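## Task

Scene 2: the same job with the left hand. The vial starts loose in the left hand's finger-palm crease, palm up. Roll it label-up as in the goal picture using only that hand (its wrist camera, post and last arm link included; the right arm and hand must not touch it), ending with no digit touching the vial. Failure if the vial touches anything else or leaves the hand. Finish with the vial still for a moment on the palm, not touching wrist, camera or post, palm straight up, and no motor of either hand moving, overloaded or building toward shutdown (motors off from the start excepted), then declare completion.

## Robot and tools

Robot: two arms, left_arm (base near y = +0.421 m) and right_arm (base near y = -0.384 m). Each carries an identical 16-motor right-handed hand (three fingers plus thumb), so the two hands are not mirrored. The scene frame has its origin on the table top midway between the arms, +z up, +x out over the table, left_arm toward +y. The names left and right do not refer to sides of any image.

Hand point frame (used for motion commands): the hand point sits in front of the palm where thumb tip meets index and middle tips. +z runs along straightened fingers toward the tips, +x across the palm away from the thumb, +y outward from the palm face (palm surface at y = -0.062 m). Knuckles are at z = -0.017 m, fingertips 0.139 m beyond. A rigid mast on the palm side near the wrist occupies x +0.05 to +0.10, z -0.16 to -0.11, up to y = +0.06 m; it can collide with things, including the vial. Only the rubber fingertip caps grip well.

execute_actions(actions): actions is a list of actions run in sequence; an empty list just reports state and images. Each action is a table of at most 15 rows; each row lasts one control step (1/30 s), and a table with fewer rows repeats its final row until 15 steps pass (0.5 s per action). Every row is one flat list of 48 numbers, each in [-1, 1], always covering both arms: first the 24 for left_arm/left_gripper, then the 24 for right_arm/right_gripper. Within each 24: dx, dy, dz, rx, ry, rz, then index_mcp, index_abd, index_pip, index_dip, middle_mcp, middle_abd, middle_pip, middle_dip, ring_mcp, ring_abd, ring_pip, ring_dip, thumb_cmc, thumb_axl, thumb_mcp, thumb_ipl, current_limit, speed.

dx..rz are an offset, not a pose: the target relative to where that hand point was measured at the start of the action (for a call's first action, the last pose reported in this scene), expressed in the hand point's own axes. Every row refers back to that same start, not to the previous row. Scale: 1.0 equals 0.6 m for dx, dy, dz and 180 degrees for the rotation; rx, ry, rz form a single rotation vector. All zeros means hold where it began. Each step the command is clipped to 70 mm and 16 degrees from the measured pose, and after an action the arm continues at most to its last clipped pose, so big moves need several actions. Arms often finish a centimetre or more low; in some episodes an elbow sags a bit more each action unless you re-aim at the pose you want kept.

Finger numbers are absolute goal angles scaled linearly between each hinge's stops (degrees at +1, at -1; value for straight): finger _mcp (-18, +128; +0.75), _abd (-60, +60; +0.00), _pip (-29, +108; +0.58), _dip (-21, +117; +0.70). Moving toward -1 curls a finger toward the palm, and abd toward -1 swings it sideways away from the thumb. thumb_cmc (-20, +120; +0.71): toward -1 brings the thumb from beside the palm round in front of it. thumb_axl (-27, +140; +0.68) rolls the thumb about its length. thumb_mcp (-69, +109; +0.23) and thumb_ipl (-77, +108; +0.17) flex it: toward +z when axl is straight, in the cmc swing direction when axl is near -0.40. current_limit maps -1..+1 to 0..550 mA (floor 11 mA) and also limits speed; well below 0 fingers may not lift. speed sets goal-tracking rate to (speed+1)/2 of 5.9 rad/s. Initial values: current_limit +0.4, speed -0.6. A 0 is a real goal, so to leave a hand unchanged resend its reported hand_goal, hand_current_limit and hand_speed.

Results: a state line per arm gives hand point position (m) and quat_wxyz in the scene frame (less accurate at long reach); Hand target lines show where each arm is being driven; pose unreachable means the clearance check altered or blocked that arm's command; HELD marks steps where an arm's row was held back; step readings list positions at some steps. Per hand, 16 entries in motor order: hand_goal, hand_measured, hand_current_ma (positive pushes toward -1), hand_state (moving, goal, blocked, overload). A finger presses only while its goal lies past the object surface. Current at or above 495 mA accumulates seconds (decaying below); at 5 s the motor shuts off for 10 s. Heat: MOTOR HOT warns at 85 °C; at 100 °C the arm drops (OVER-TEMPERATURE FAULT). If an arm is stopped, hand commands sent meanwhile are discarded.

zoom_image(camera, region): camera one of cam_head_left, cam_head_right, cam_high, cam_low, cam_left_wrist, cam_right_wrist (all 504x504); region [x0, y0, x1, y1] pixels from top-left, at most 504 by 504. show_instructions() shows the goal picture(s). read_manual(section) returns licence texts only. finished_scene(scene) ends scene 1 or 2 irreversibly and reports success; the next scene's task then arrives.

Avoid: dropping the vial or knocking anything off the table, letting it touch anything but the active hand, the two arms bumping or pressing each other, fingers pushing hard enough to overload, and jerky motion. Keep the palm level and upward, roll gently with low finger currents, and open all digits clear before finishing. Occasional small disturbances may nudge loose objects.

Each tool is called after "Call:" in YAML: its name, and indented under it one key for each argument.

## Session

Call:
execute_actions:
  actions: []

Call:
show_instructions:

Scene clock: 0.00 s.
left_arm: end_effector_position=(+0.3892, +0.1079, +0.4147) hand_goal=(+0.046, +0.000, -0.008, +0.280, +0.046, +0.000, -0.008, +0.280, +0.046, +0.000, -0.008, +0.280, -0.104, +0.266, +0.032, -0.018) hand_measured=(+0.062, +0.000, -0.006, +0.282, +0.060, +0.000, -0.006, +0.282, +0.062, +0.000, -0.006, +0.282, -0.092, +0.270, +0.034, -0.016) hand_current_ma=(+83, +0, +14, +12, +84, +0, +13, +12, +83, +0, +13, +13, +70, +28, +12, +11) hand_state=(goal, overload, goal, goal, goal, goal, goal, goal, goal, goal, goal, goal, goal, goal, goal, goal) hand_current_limit=0.40 hand_speed=-0.60 end_effector_quat_wxyz=(+0.647, +0.635, +0.298, +0.298) | right_arm: end_effector_position=(+0.3583, -0.7486, +0.5984) hand_goal=(+0.754, +0.000, +0.576, +0.696, +0.754, +0.000, +0.576, +0.696, +0.754, +0.000, +0.576, +0.696, +0.714, +0.678, +0.226, +0.168) hand_measured=(+0.754, +0.000, +0.576, +0.696, +0.754, +0.000, +0.576, +0.696, +0.754, +0.000, +0.576, +0.696, +0.714, +0.678, +0.226, +0.168) hand_current_ma=(+0, +0, +0, +0, +0, +0, +0, +0, +0, +0, +0, +0, +0, +0, +0, +0) hand_state=(goal, goal, goal, goal, goal, goal, goal, goal, goal, goal, goal, goal, goal, goal, goal, goal) hand_current_limit=0.40 hand_speed=-0.60 end_effector_quat_wxyz=(+0.645, +0.642, +0.281, +0.305)
Joint positions: left_arm=[-0.751  1.105  0.633  0.488  0.101 -0.009] | right_arm=[-0.755  1.029  1.081 -0.033 -0.035  0.03 ]
Joint velocities: left_arm=[-0.015 -0.005 -0.007 -0.002 -0.081 -0.081] | right_arm=[-0.015 -0.015  0.002 -0.007  0.081 -0.007]
Motor temperatures (°C, as the motors report them): left_arm=[22 21 24 24 23 20] | right_arm=[22 20 25 20 21 23]
Hand target (left_arm): +0.392, +0.106, +0.428; +0.655, +0.627, +0.293, +0.303
Hand target (right_arm): +0.353, -0.744, +0.625; +0.661, +0.625, +0.275, +0.312

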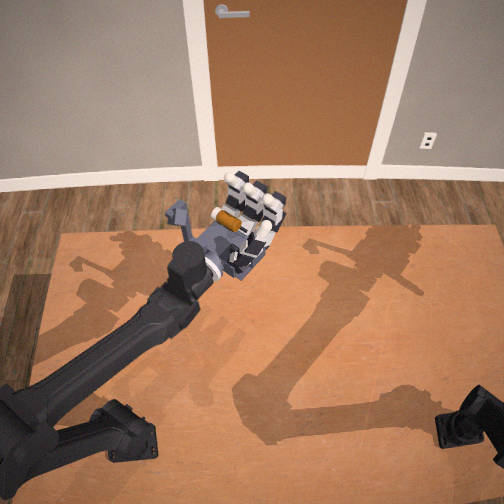

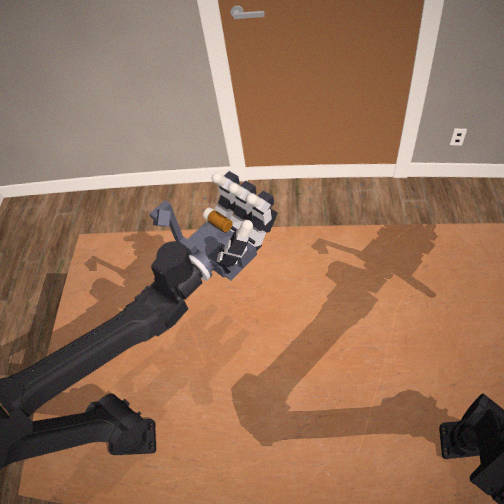

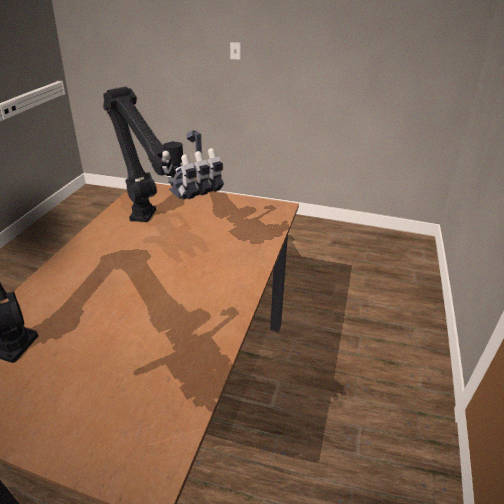

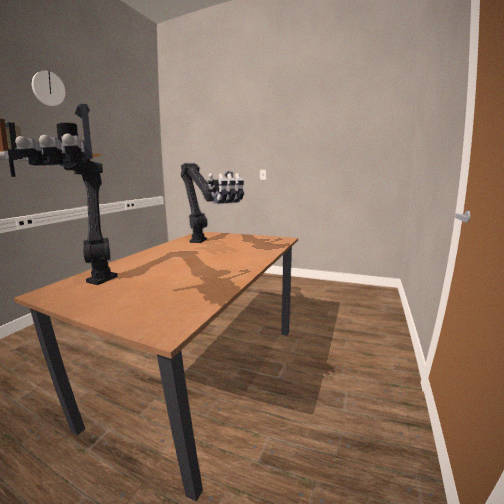

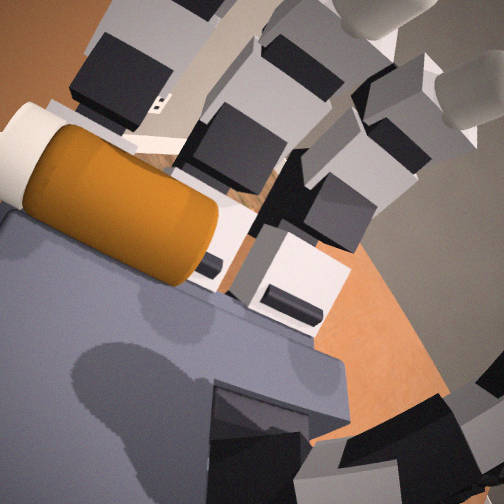

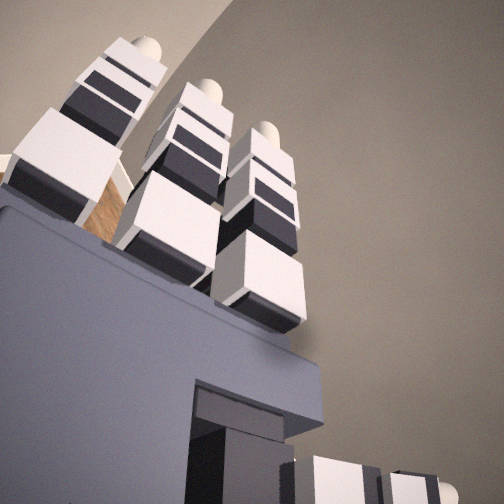

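Reference images for this scene: goal picture from the wrist camera place.

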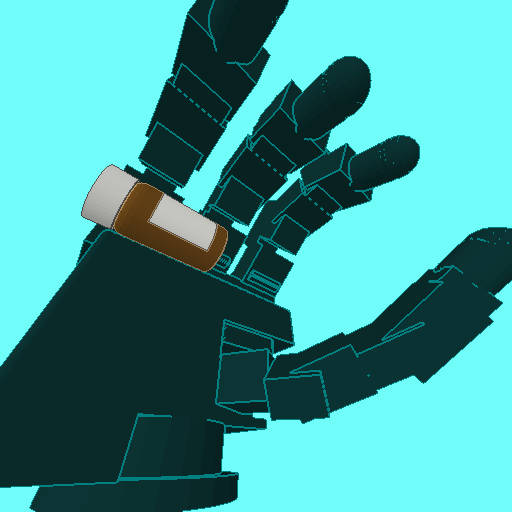

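Call:
execute_actions:
  actions:
    - [[0,0.022,0,0.01,0,0,0.046,0,0.2,0.4,0.046,0,0.2,0.4,0.27,0,-0.88,0.05,-0.104,0.266,0.032,-0.018,0.4,-0.6,0,0.045,-0.012,-0.017,0,0,0.754,0,0.576,0.696,0.754,0,0.576,0.696,0.754,0,0.576,0.696,0.714,0.678,0.226,0.168,0.4,-0.6]]
    - [[0,0.022,0,0.01,0,0,0.046,0,0.2,0.4,0.046,0,0.2,0.4,0.27,0,-0.88,0.05,-0.104,0.266,0.032,-0.018,0.4,-0.6,0,0.045,-0.012,-0.017,0,0,0.754,0,0.576,0.696,0.754,0,0.576,0.696,0.754,0,0.576,0.696,0.714,0.678,0.226,0.168,0.4,-0.6]]
    - [[0,0.022,0,-0.011,0,0,0.046,0,0.2,0.4,0.046,0,0.2,0.4,0.27,0,-0.88,-0.4,-0.104,0.266,0.032,-0.018,0.4,-0.7,0,0.045,-0.012,-0.017,0,0,0.754,0,0.576,0.696,0.754,0,0.576,0.696,0.754,0,0.576,0.696,0.714,0.678,0.226,0.168,0.4,-0.6]]
    - [[0,0.022,0,-0.011,0,0,0.046,0,0.2,0.4,0.046,0,0.2,0.4,0.27,0,-0.88,-0.4,-0.104,0.266,0.032,-0.018,0.4,-0.7,0,0.045,-0.012,-0.017,0,0,0.754,0,0.576,0.696,0.754,0,0.576,0.696,0.754,0,0.576,0.696,0.714,0.678,0.226,0.168,0.4,-0.6]]
    - [[0,0.022,0,-0.011,0,0,0.046,0,0.2,0.4,0.046,0,0.2,0.4,0.27,0,-0.68,-0.65,-0.104,0.266,0.032,-0.018,0.4,-0.88,0,0.045,-0.012,-0.017,0,0,0.754,0,0.576,0.696,0.754,0,0.576,0.696,0.754,0,0.576,0.696,0.714,0.678,0.226,0.168,0.4,-0.6]]
    - [[0,0.022,0,-0.011,0,0,0.046,0,0.2,0.4,0.046,0,0.2,0.4,0.27,0,-0.68,-0.65,-0.104,0.266,0.032,-0.018,0.4,-0.88,0,0.045,-0.012,-0.017,0,0,0.754,0,0.576,0.696,0.754,0,0.576,0.696,0.754,0,0.576,0.696,0.714,0.678,0.226,0.168,0.4,-0.6]]
    - [[0,0.022,0,-0.011,0,0,0.046,0,0.2,0.4,0.046,0,0.2,0.4,0.27,0,-0.55,-0.85,-0.104,0.266,0.032,-0.018,0.4,-0.88,0,0.045,-0.012,-0.017,0,0,0.754,0,0.576,0.696,0.754,0,0.576,0.696,0.754,0,0.576,0.696,0.714,0.678,0.226,0.168,0.4,-0.6]]
    - [[0,0.022,0,-0.011,0,0,0.046,0,0.2,0.4,0.046,0,0.2,0.4,0.27,0,-0.55,-0.85,-0.104,0.266,0.032,-0.018,0.4,-0.88,0,0.045,-0.012,-0.017,0,0,0.754,0,0.576,0.696,0.754,0,0.576,0.696,0.754,0,0.576,0.696,0.714,0.678,0.226,0.168,0.4,-0.6]]

Scene clock: 4.57 s.
left_arm: end_effector_position=(+0.3823, +0.1126, +0.4082) hand_goal=(+0.046, +0.000, +0.200, +0.400, +0.046, +0.000, +0.200, +0.400, +0.270, +0.000, -0.550, -0.850, -0.104, +0.266, +0.032, -0.018) hand_measured=(+0.058, +0.000, +0.198, +0.398, +0.058, +0.000, +0.198, +0.398, +0.280, +0.000, -0.516, -0.716, -0.092, +0.270, +0.032, -0.016) hand_current_ma=(+68, +0, -8, -14, +67, +0, -7, -14, +51, +4, +170, +385, +64, +26, +7, +10) hand_state=(goal, overload, goal, goal, goal, goal, goal, goal, goal, goal, blocked, blocked, goal, goal, goal, goal) hand_current_limit=0.40 hand_speed=-0.88 end_effector_quat_wxyz=(+0.617, +0.664, +0.315, +0.280) | right_arm: end_effector_position=(+0.3583, -0.7486, +0.5984) hand_goal=(+0.754, +0.000, +0.576, +0.696, +0.754, +0.000, +0.576, +0.696, +0.754, +0.000, +0.576, +0.696, +0.714, +0.678, +0.226, +0.168) hand_measured=(+0.762, +0.000, +0.576, +0.696, +0.764, +0.000, +0.576, +0.696, +0.764, +0.000, +0.576, +0.696, +0.724, +0.678, +0.226, +0.168) hand_current_ma=(+52, +0, +5, +0, +54, +0, +5, +0, +52, +0, +5, +0, +55, -4, -1, -2) hand_state=(goal, goal, goal, goal, goal, goal, goal, goal, goal, goal, goal, goal, goal, goal, goal, goal) hand_current_limit=0.40 hand_speed=-0.60 end_effector_quat_wxyz=(+0.645, +0.642, +0.281, +0.305)
Joint positions: left_arm=[-0.751  1.027  0.633  0.313  0.101 -0.009] | right_arm=[-0.755  1.029  1.081 -0.033 -0.035  0.03 ]
Joint velocities: left_arm=[ 0.005  0.005 -0.007 -0.002 -0.007 -0.11 ] | right_arm=[ 0.005  0.015  0.002  0.002 -0.066 -0.037]
Motor temperatures (°C, as the motors report them): left_arm=[22 21 26 24 23 20] | right_arm=[22 20 27 20 21 23]
Hand target (left_arm): +0.383, +0.112, +0.421; +0.629, +0.653, +0.310, +0.286
Hand target (right_arm): +0.351, -0.743, +0.625; +0.662, +0.624, +0.273, +0.313
Off the commanded pose (left_arm): 0.013 m, 2 deg.
Off the commanded pose (right_arm): 0.028 m, 3 deg.
Step readings (end_effector_position; steps 1 to 15: 1st action; 16 to 30: 2nd action; 31 to 45: 3rd action; 46 to 60: 4th action; 61 to 75: 5th action; 76 to 90: 6th action; 91 to 105: 7th action; 106 to 120: 8th action):
0: left_arm (+0.3892, +0.1079, +0.4147) | right_arm (+0.3583, -0.7486, +0.5984)
1: left_arm (+0.3894, +0.1077, +0.4131) | right_arm (+0.3583, -0.7486, +0.5984)
2: left_arm (+0.3892, +0.1079, +0.4110) | right_arm (+0.3583, -0.7486, +0.5984)
4: left_arm (+0.3881, +0.1086, +0.4093) | right_arm (+0.3583, -0.7486, +0.5984)
8: left_arm (+0.3853, +0.1105, +0.4134) | right_arm (+0.3583, -0.7486, +0.5984)
15: left_arm (+0.3854, +0.1105, +0.4129) | right_arm (+0.3583, -0.7486, +0.5984)
16: left_arm (+0.3855, +0.1104, +0.4113) | right_arm (+0.3583, -0.7486, +0.5984)
17: left_arm (+0.3853, +0.1105, +0.4089) | right_arm (+0.3583, -0.7486, +0.5984)
19: left_arm (+0.3843, +0.1112, +0.4064) | right_arm (+0.3583, -0.7486, +0.5984)
23: left_arm (+0.3823, +0.1126, +0.4086) | right_arm (+0.3583, -0.7486, +0.5984)
30: left_arm (+0.3823, +0.1126, +0.4082) | right_arm (+0.3583, -0.7486, +0.5984)
31: left_arm (+0.3823, +0.1126, +0.4082) | right_arm (+0.3583, -0.7486, +0.5984)
32: left_arm (+0.3823, +0.1126, +0.4082) | right_arm (+0.3583, -0.7486, +0.5984)
34: left_arm (+0.3823, +0.1126, +0.4082) | right_arm (+0.3583, -0.7486, +0.5984)
38: left_arm (+0.3823, +0.1126, +0.4082) | right_arm (+0.3583, -0.7486, +0.5984)
45: left_arm (+0.3823, +0.1126, +0.4082) | right_arm (+0.3583, -0.7486, +0.5984)
46: left_arm (+0.3823, +0.1126, +0.4082) | right_arm (+0.3583, -0.7486, +0.5984)
47: left_arm (+0.3823, +0.1126, +0.4082) | right_arm (+0.3583, -0.7486, +0.5984)
49: left_arm (+0.3823, +0.1126, +0.4082) | right_arm (+0.3583, -0.7486, +0.5984)
53: left_arm (+0.3823, +0.1126, +0.4082) | right_arm (+0.3583, -0.7486, +0.5984)
60: left_arm (+0.3823, +0.1126, +0.4082) | right_arm (+0.3583, -0.7486, +0.5984)
61: left_arm (+0.3823, +0.1126, +0.4082) | right_arm (+0.3583, -0.7486, +0.5984)
62: left_arm (+0.3823, +0.1126, +0.4082) | right_arm (+0.3583, -0.7486, +0.5984)
64: left_arm (+0.3823, +0.1126, +0.4082) | right_arm (+0.3583, -0.7486, +0.5984)
68: left_arm (+0.3823, +0.1126, +0.4082) | right_arm (+0.3583, -0.7486, +0.5984)
75: left_arm (+0.3823, +0.1126, +0.4082) | right_arm (+0.3583, -0.7486, +0.5984)
76: left_arm (+0.3823, +0.1126, +0.4082) | right_arm (+0.3583, -0.7486, +0.5984)
77: left_arm (+0.3823, +0.1126, +0.4082) | right_arm (+0.3583, -0.7486, +0.5984)
79: left_arm (+0.3823, +0.1126, +0.4082) | right_arm (+0.3583, -0.7486, +0.5984)
83: left_arm (+0.3823, +0.1126, +0.4082) | right_arm (+0.3583, -0.7486, +0.5984)
90: left_arm (+0.3823, +0.1126, +0.4082) | right_arm (+0.3583, -0.7486, +0.5984)
91: left_arm (+0.3823, +0.1126, +0.4082) | right_arm (+0.3583, -0.7486, +0.5984)
92: left_arm (+0.3823, +0.1126, +0.4082) | right_arm (+0.3583, -0.7486, +0.5984)
94: left_arm (+0.3823, +0.1126, +0.4082) | right_arm (+0.3583, -0.7486, +0.5984)
98: left_arm (+0.3823, +0.1126, +0.4082) | right_arm (+0.3583, -0.7486, +0.5984)
105: left_arm (+0.3823, +0.1126, +0.4082) | right_arm (+0.3583, -0.7486, +0.5984)
106: left_arm (+0.3823, +0.1126, +0.4082) | right_arm (+0.3583, -0.7486, +0.5984)
107: left_arm (+0.3823, +0.1126, +0.4082) | right_arm (+0.3583, -0.7486, +0.5984)
109: left_arm (+0.3823, +0.1126, +0.4082) | right_arm (+0.3583, -0.7486, +0.5984)
113: left_arm (+0.3823, +0.1126, +0.4082) | right_arm (+0.3583, -0.7486, +0.5984)
120: end_effector_position above

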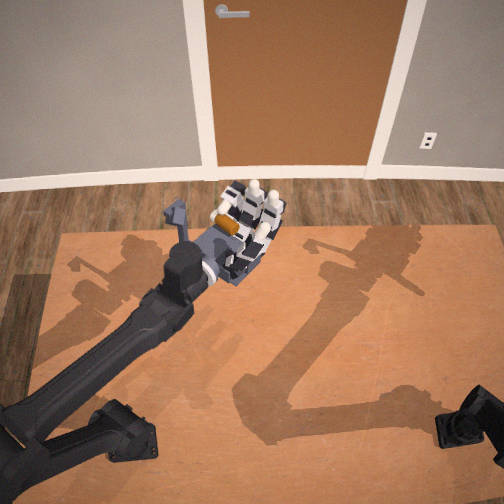

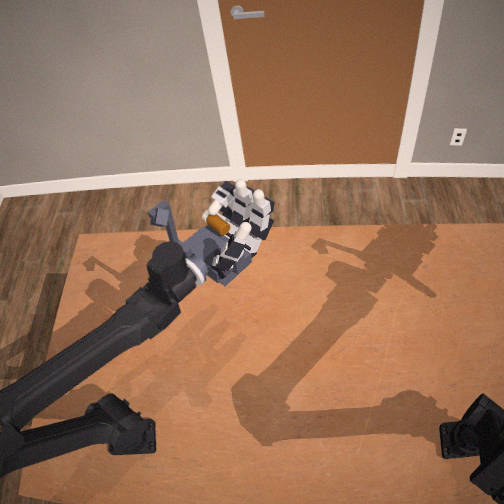

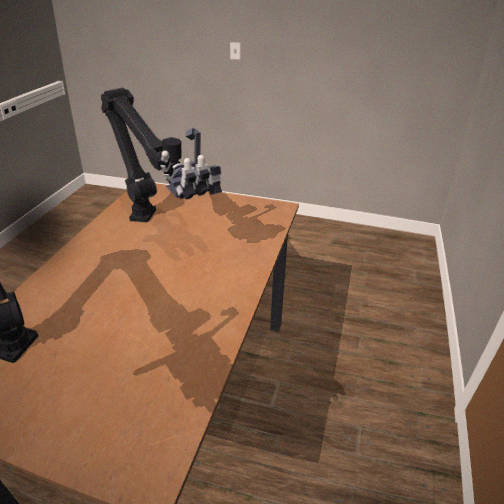

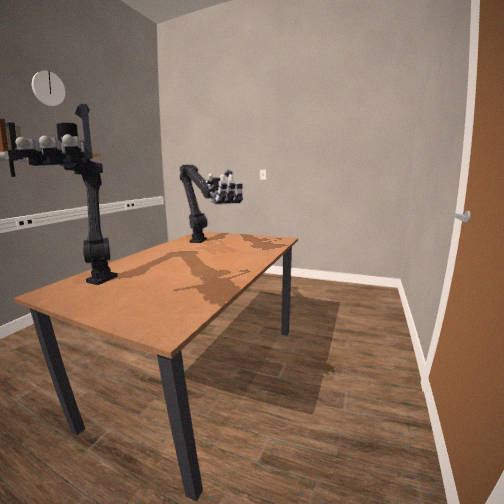

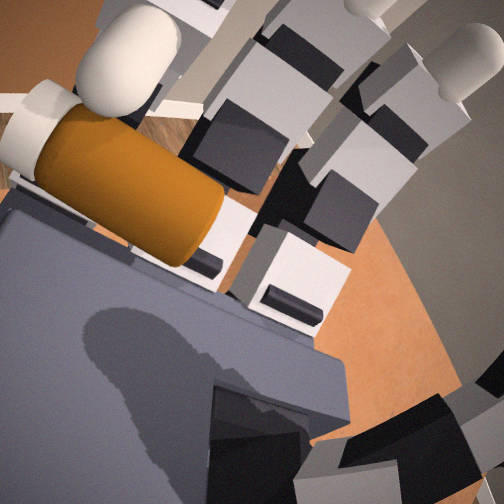

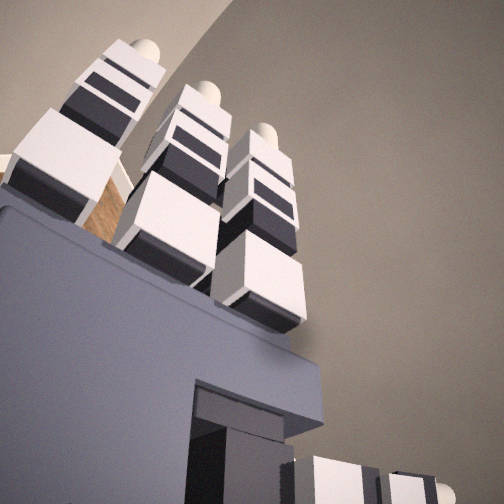

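Call:
execute_actions:
  actions:
    - [[0,0.022,0,-0.011,0,0,0.046,0,0.2,0.4,0.046,0,0.2,0.4,0.27,0,-0.5,0.0,-0.104,0.266,0.032,-0.018,0.4,-0.6,0,0.045,-0.012,-0.017,0,0,0.754,0,0.576,0.696,0.754,0,0.576,0.696,0.754,0,0.576,0.696,0.714,0.678,0.226,0.168,0.4,-0.6]]
    - [[0,0.022,0,-0.011,0,0,0.046,0,0.5,0.6,-0.1,0,0.5,0.6,-0.1,0,0.5,0.6,-0.104,0.266,0.032,-0.018,0.4,-0.6,0,0.045,-0.012,-0.017,0,0,0.754,0,0.576,0.696,0.754,0,0.576,0.696,0.754,0,0.576,0.696,0.714,0.678,0.226,0.168,0.4,-0.6]]
    - [[0,0.022,0,-0.011,0,0,0.046,0,0.5,0.6,-0.1,0,0.5,0.6,-0.1,0,0.5,0.6,-0.104,0.266,0.032,-0.018,0.4,-0.6,0,0.045,-0.012,-0.017,0,0,0.754,0,0.576,0.696,0.754,0,0.576,0.696,0.754,0,0.576,0.696,0.714,0.678,0.226,0.168,0.4,-0.6]]
    - [[0,0.022,0,-0.011,0,0,0.046,0,0.5,0.6,-0.8,0,0.5,0.6,-0.8,0,0.5,0.6,-0.104,0.266,0.032,-0.018,0.4,-0.8,0,0.045,-0.012,-0.017,0,0,0.754,0,0.576,0.696,0.754,0,0.576,0.696,0.754,0,0.576,0.696,0.714,0.678,0.226,0.168,0.4,-0.6]]
    - [[0,0.022,0,-0.011,0,0,0.046,0,0.5,0.6,-0.8,0,0.5,0.6,-0.8,0,0.5,0.6,-0.104,0.266,0.032,-0.018,0.4,-0.8,0,0.045,-0.012,-0.017,0,0,0.754,0,0.576,0.696,0.754,0,0.576,0.696,0.754,0,0.576,0.696,0.714,0.678,0.226,0.168,0.4,-0.6]]
    - [[0,0.022,0,-0.011,0,0,0.046,0,0.5,0.6,-0.8,0,0.5,0.6,-0.8,0,0.5,0.6,-0.104,0.266,0.032,-0.018,0.4,-0.8,0,0.045,-0.012,-0.017,0,0,0.754,0,0.576,0.696,0.754,0,0.576,0.696,0.754,0,0.576,0.696,0.714,0.678,0.226,0.168,0.4,-0.6]]
    - [[0,0.022,0,-0.011,0,0,0.046,0,0.5,0.6,-0.8,0,0.5,0.6,-0.8,0,0.5,0.6,-0.104,0.266,0.032,-0.018,0.4,-0.8,0,0.045,-0.012,-0.017,0,0,0.754,0,0.576,0.696,0.754,0,0.576,0.696,0.754,0,0.576,0.696,0.714,0.678,0.226,0.168,0.4,-0.6]]

Scene clock: 8.67 s.
left_arm: end_effector_position=(+0.3823, +0.1126, +0.4082) hand_goal=(+0.046, +0.000, +0.500, +0.600, -0.800, +0.000, +0.500, +0.600, -0.800, +0.000, +0.500, +0.600, -0.104, +0.266, +0.032, -0.018) hand_measured=(+0.058, +0.000, +0.500, +0.598, -0.800, +0.000, +0.500, +0.598, -0.800, +0.000, +0.498, +0.598, -0.092, +0.270, +0.032, -0.016) hand_current_ma=(+68, +0, -2, -12, -1, +0, -4, -13, +1, +4, -5, -14, +64, +26, +7, +10) hand_state=(goal, overload, goal, goal, goal, goal, goal, goal, goal, goal, goal, goal, goal, goal, goal, goal) hand_current_limit=0.40 hand_speed=-0.80 end_effector_quat_wxyz=(+0.617, +0.664, +0.315, +0.280) | right_arm: end_effector_position=(+0.3583, -0.7486, +0.5984) hand_goal=(+0.754, +0.000, +0.576, +0.696, +0.754, +0.000, +0.576, +0.696, +0.754, +0.000, +0.576, +0.696, +0.714, +0.678, +0.226, +0.168) hand_measured=(+0.762, +0.000, +0.576, +0.696, +0.764, +0.000, +0.576, +0.696, +0.764, +0.000, +0.576, +0.696, +0.724, +0.678, +0.226, +0.168) hand_current_ma=(+52, +0, +5, +0, +54, +0, +5, +0, +52, +0, +5, +0, +55, -4, -1, -2) hand_state=(goal, goal, goal, goal, goal, goal, goal, goal, goal, goal, goal, goal, goal, goal, goal, goal) hand_current_limit=0.40 hand_speed=-0.60 end_effector_quat_wxyz=(+0.645, +0.642, +0.281, +0.305)
Joint positions: left_arm=[-0.751  1.027  0.633  0.313  0.101 -0.009] | right_arm=[-0.755  1.029  1.081 -0.033 -0.035  0.03 ]
Joint velocities: left_arm=[-0.005 -0.015 -0.002 -0.007 -0.007 -0.095] | right_arm=[-0.024 -0.024 -0.007  0.012 -0.007 -0.051]
Motor temperatures (°C, as the motors report them): left_arm=[22 21 27 24 23 20] | right_arm=[22 20 29 20 21 23]
Hand target (left_arm): +0.383, +0.112, +0.421; +0.629, +0.653, +0.310, +0.286
Hand target (right_arm): +0.351, -0.743, +0.625; +0.662, +0.624, +0.273, +0.313
Off the commanded pose (left_arm): 0.013 m, 2 deg.
Off the commanded pose (right_arm): 0.028 m, 3 deg.
Step readings (end_effector_position; steps 1 to 15: 1st action; 16 to 30: 2nd action; 31 to 45: 3rd action; 46 to 60: 4th action; 61 to 75: 5th action; 76 to 90: 6th action; 91 to 105: 7th action):
0: left_arm (+0.3823, +0.1126, +0.4082) | right_arm (+0.3583, -0.7486, +0.5984)
1: left_arm (+0.3823, +0.1126, +0.4082) | right_arm (+0.3583, -0.7486, +0.5984)
2: left_arm (+0.3823, +0.1126, +0.4082) | right_arm (+0.3583, -0.7486, +0.5984)
4: left_arm (+0.3823, +0.1126, +0.4082) | right_arm (+0.3583, -0.7486, +0.5984)
8: left_arm (+0.3823, +0.1126, +0.4082) | right_arm (+0.3583, -0.7486, +0.5984)
15: left_arm (+0.3823, +0.1126, +0.4082) | right_arm (+0.3583, -0.7486, +0.5984)
16: left_arm (+0.3823, +0.1126, +0.4082) | right_arm (+0.3583, -0.7486, +0.5984)
17: left_arm (+0.3823, +0.1126, +0.4082) | right_arm (+0.3583, -0.7486, +0.5984)
19: left_arm (+0.3823, +0.1126, +0.4082) | right_arm (+0.3583, -0.7486, +0.5984)
23: left_arm (+0.3823, +0.1126, +0.4082) | right_arm (+0.3583, -0.7486, +0.5984)
30: left_arm (+0.3823, +0.1126, +0.4082) | right_arm (+0.3583, -0.7486, +0.5984)
31: left_arm (+0.3823, +0.1126, +0.4082) | right_arm (+0.3583, -0.7486, +0.5984)
32: left_arm (+0.3823, +0.1126, +0.4082) | right_arm (+0.3583, -0.7486, +0.5984)
34: left_arm (+0.3823, +0.1126, +0.4082) | right_arm (+0.3583, -0.7486, +0.5984)
38: left_arm (+0.3823, +0.1126, +0.4082) | right_arm (+0.3583, -0.7486, +0.5984)
45: left_arm (+0.3823, +0.1126, +0.4082) | right_arm (+0.3583, -0.7486, +0.5984)
46: left_arm (+0.3823, +0.1126, +0.4082) | right_arm (+0.3583, -0.7486, +0.5984)
47: left_arm (+0.3823, +0.1126, +0.4082) | right_arm (+0.3583, -0.7486, +0.5984)
49: left_arm (+0.3823, +0.1126, +0.4082) | right_arm (+0.3583, -0.7486, +0.5984)
53: left_arm (+0.3823, +0.1126, +0.4082) | right_arm (+0.3583, -0.7486, +0.5984)
60: left_arm (+0.3823, +0.1126, +0.4082) | right_arm (+0.3583, -0.7486, +0.5984)
61: left_arm (+0.3823, +0.1126, +0.4082) | right_arm (+0.3583, -0.7486, +0.5984)
62: left_arm (+0.3823, +0.1126, +0.4082) | right_arm (+0.3583, -0.7486, +0.5984)
64: left_arm (+0.3823, +0.1126, +0.4082) | right_arm (+0.3583, -0.7486, +0.5984)
68: left_arm (+0.3823, +0.1126, +0.4082) | right_arm (+0.3583, -0.7486, +0.5984)
75: left_arm (+0.3823, +0.1126, +0.4082) | right_arm (+0.3583, -0.7486, +0.5984)
76: left_arm (+0.3823, +0.1126, +0.4082) | right_arm (+0.3583, -0.7486, +0.5984)
77: left_arm (+0.3823, +0.1126, +0.4082) | right_arm (+0.3583, -0.7486, +0.5984)
79: left_arm (+0.3823, +0.1126, +0.4082) | right_arm (+0.3583, -0.7486, +0.5984)
83: left_arm (+0.3823, +0.1126, +0.4082) | right_arm (+0.3583, -0.7486, +0.5984)
90: left_arm (+0.3823, +0.1126, +0.4082) | right_arm (+0.3583, -0.7486, +0.5984)
91: left_arm (+0.3823, +0.1126, +0.4082) | right_arm (+0.3583, -0.7486, +0.5984)
92: left_arm (+0.3823, +0.1126, +0.4082) | right_arm (+0.3583, -0.7486, +0.5984)
94: left_arm (+0.3823, +0.1126, +0.4082) | right_arm (+0.3583, -0.7486, +0.5984)
98: left_arm (+0.3823, +0.1126, +0.4082) | right_arm (+0.3583, -0.7486, +0.5984)
105: end_effector_position above

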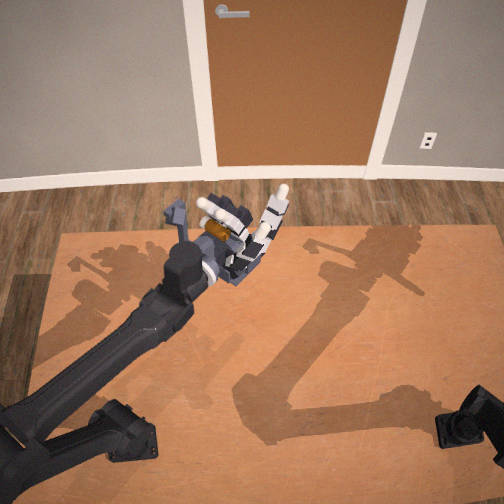

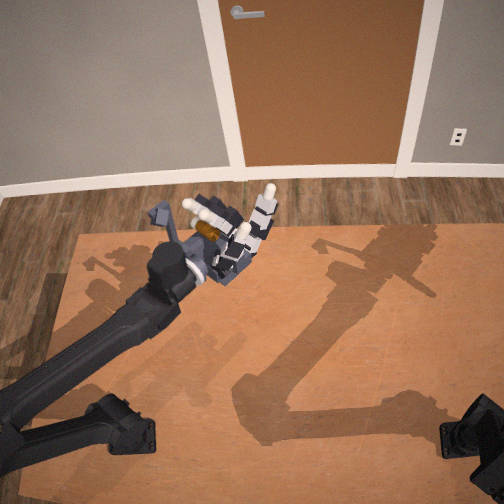

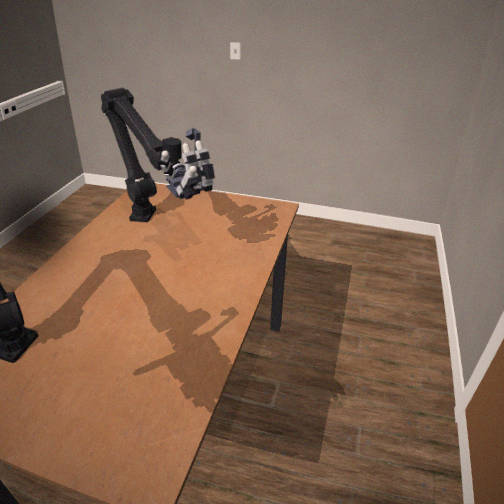

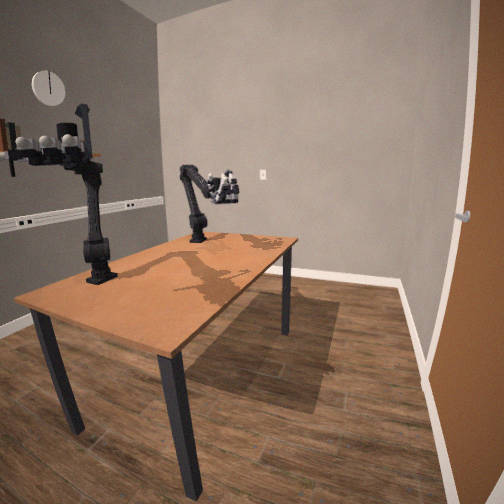

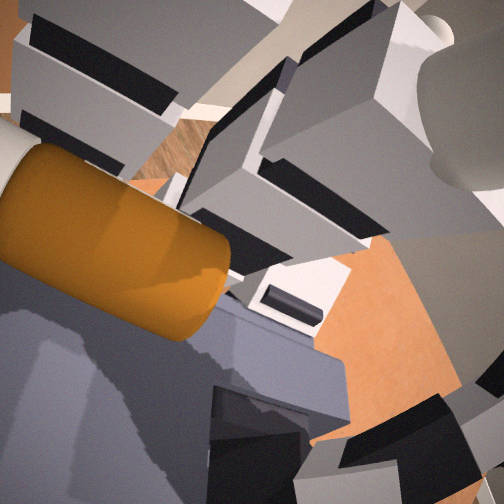

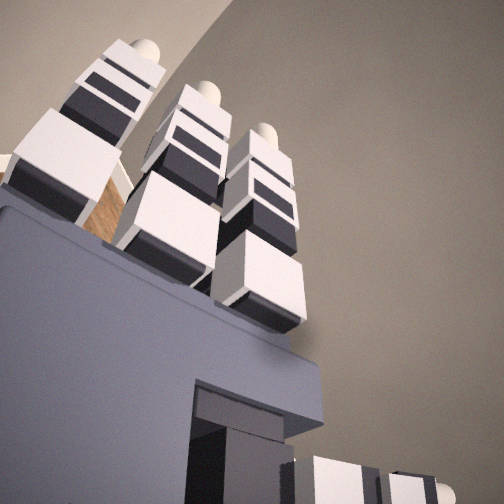

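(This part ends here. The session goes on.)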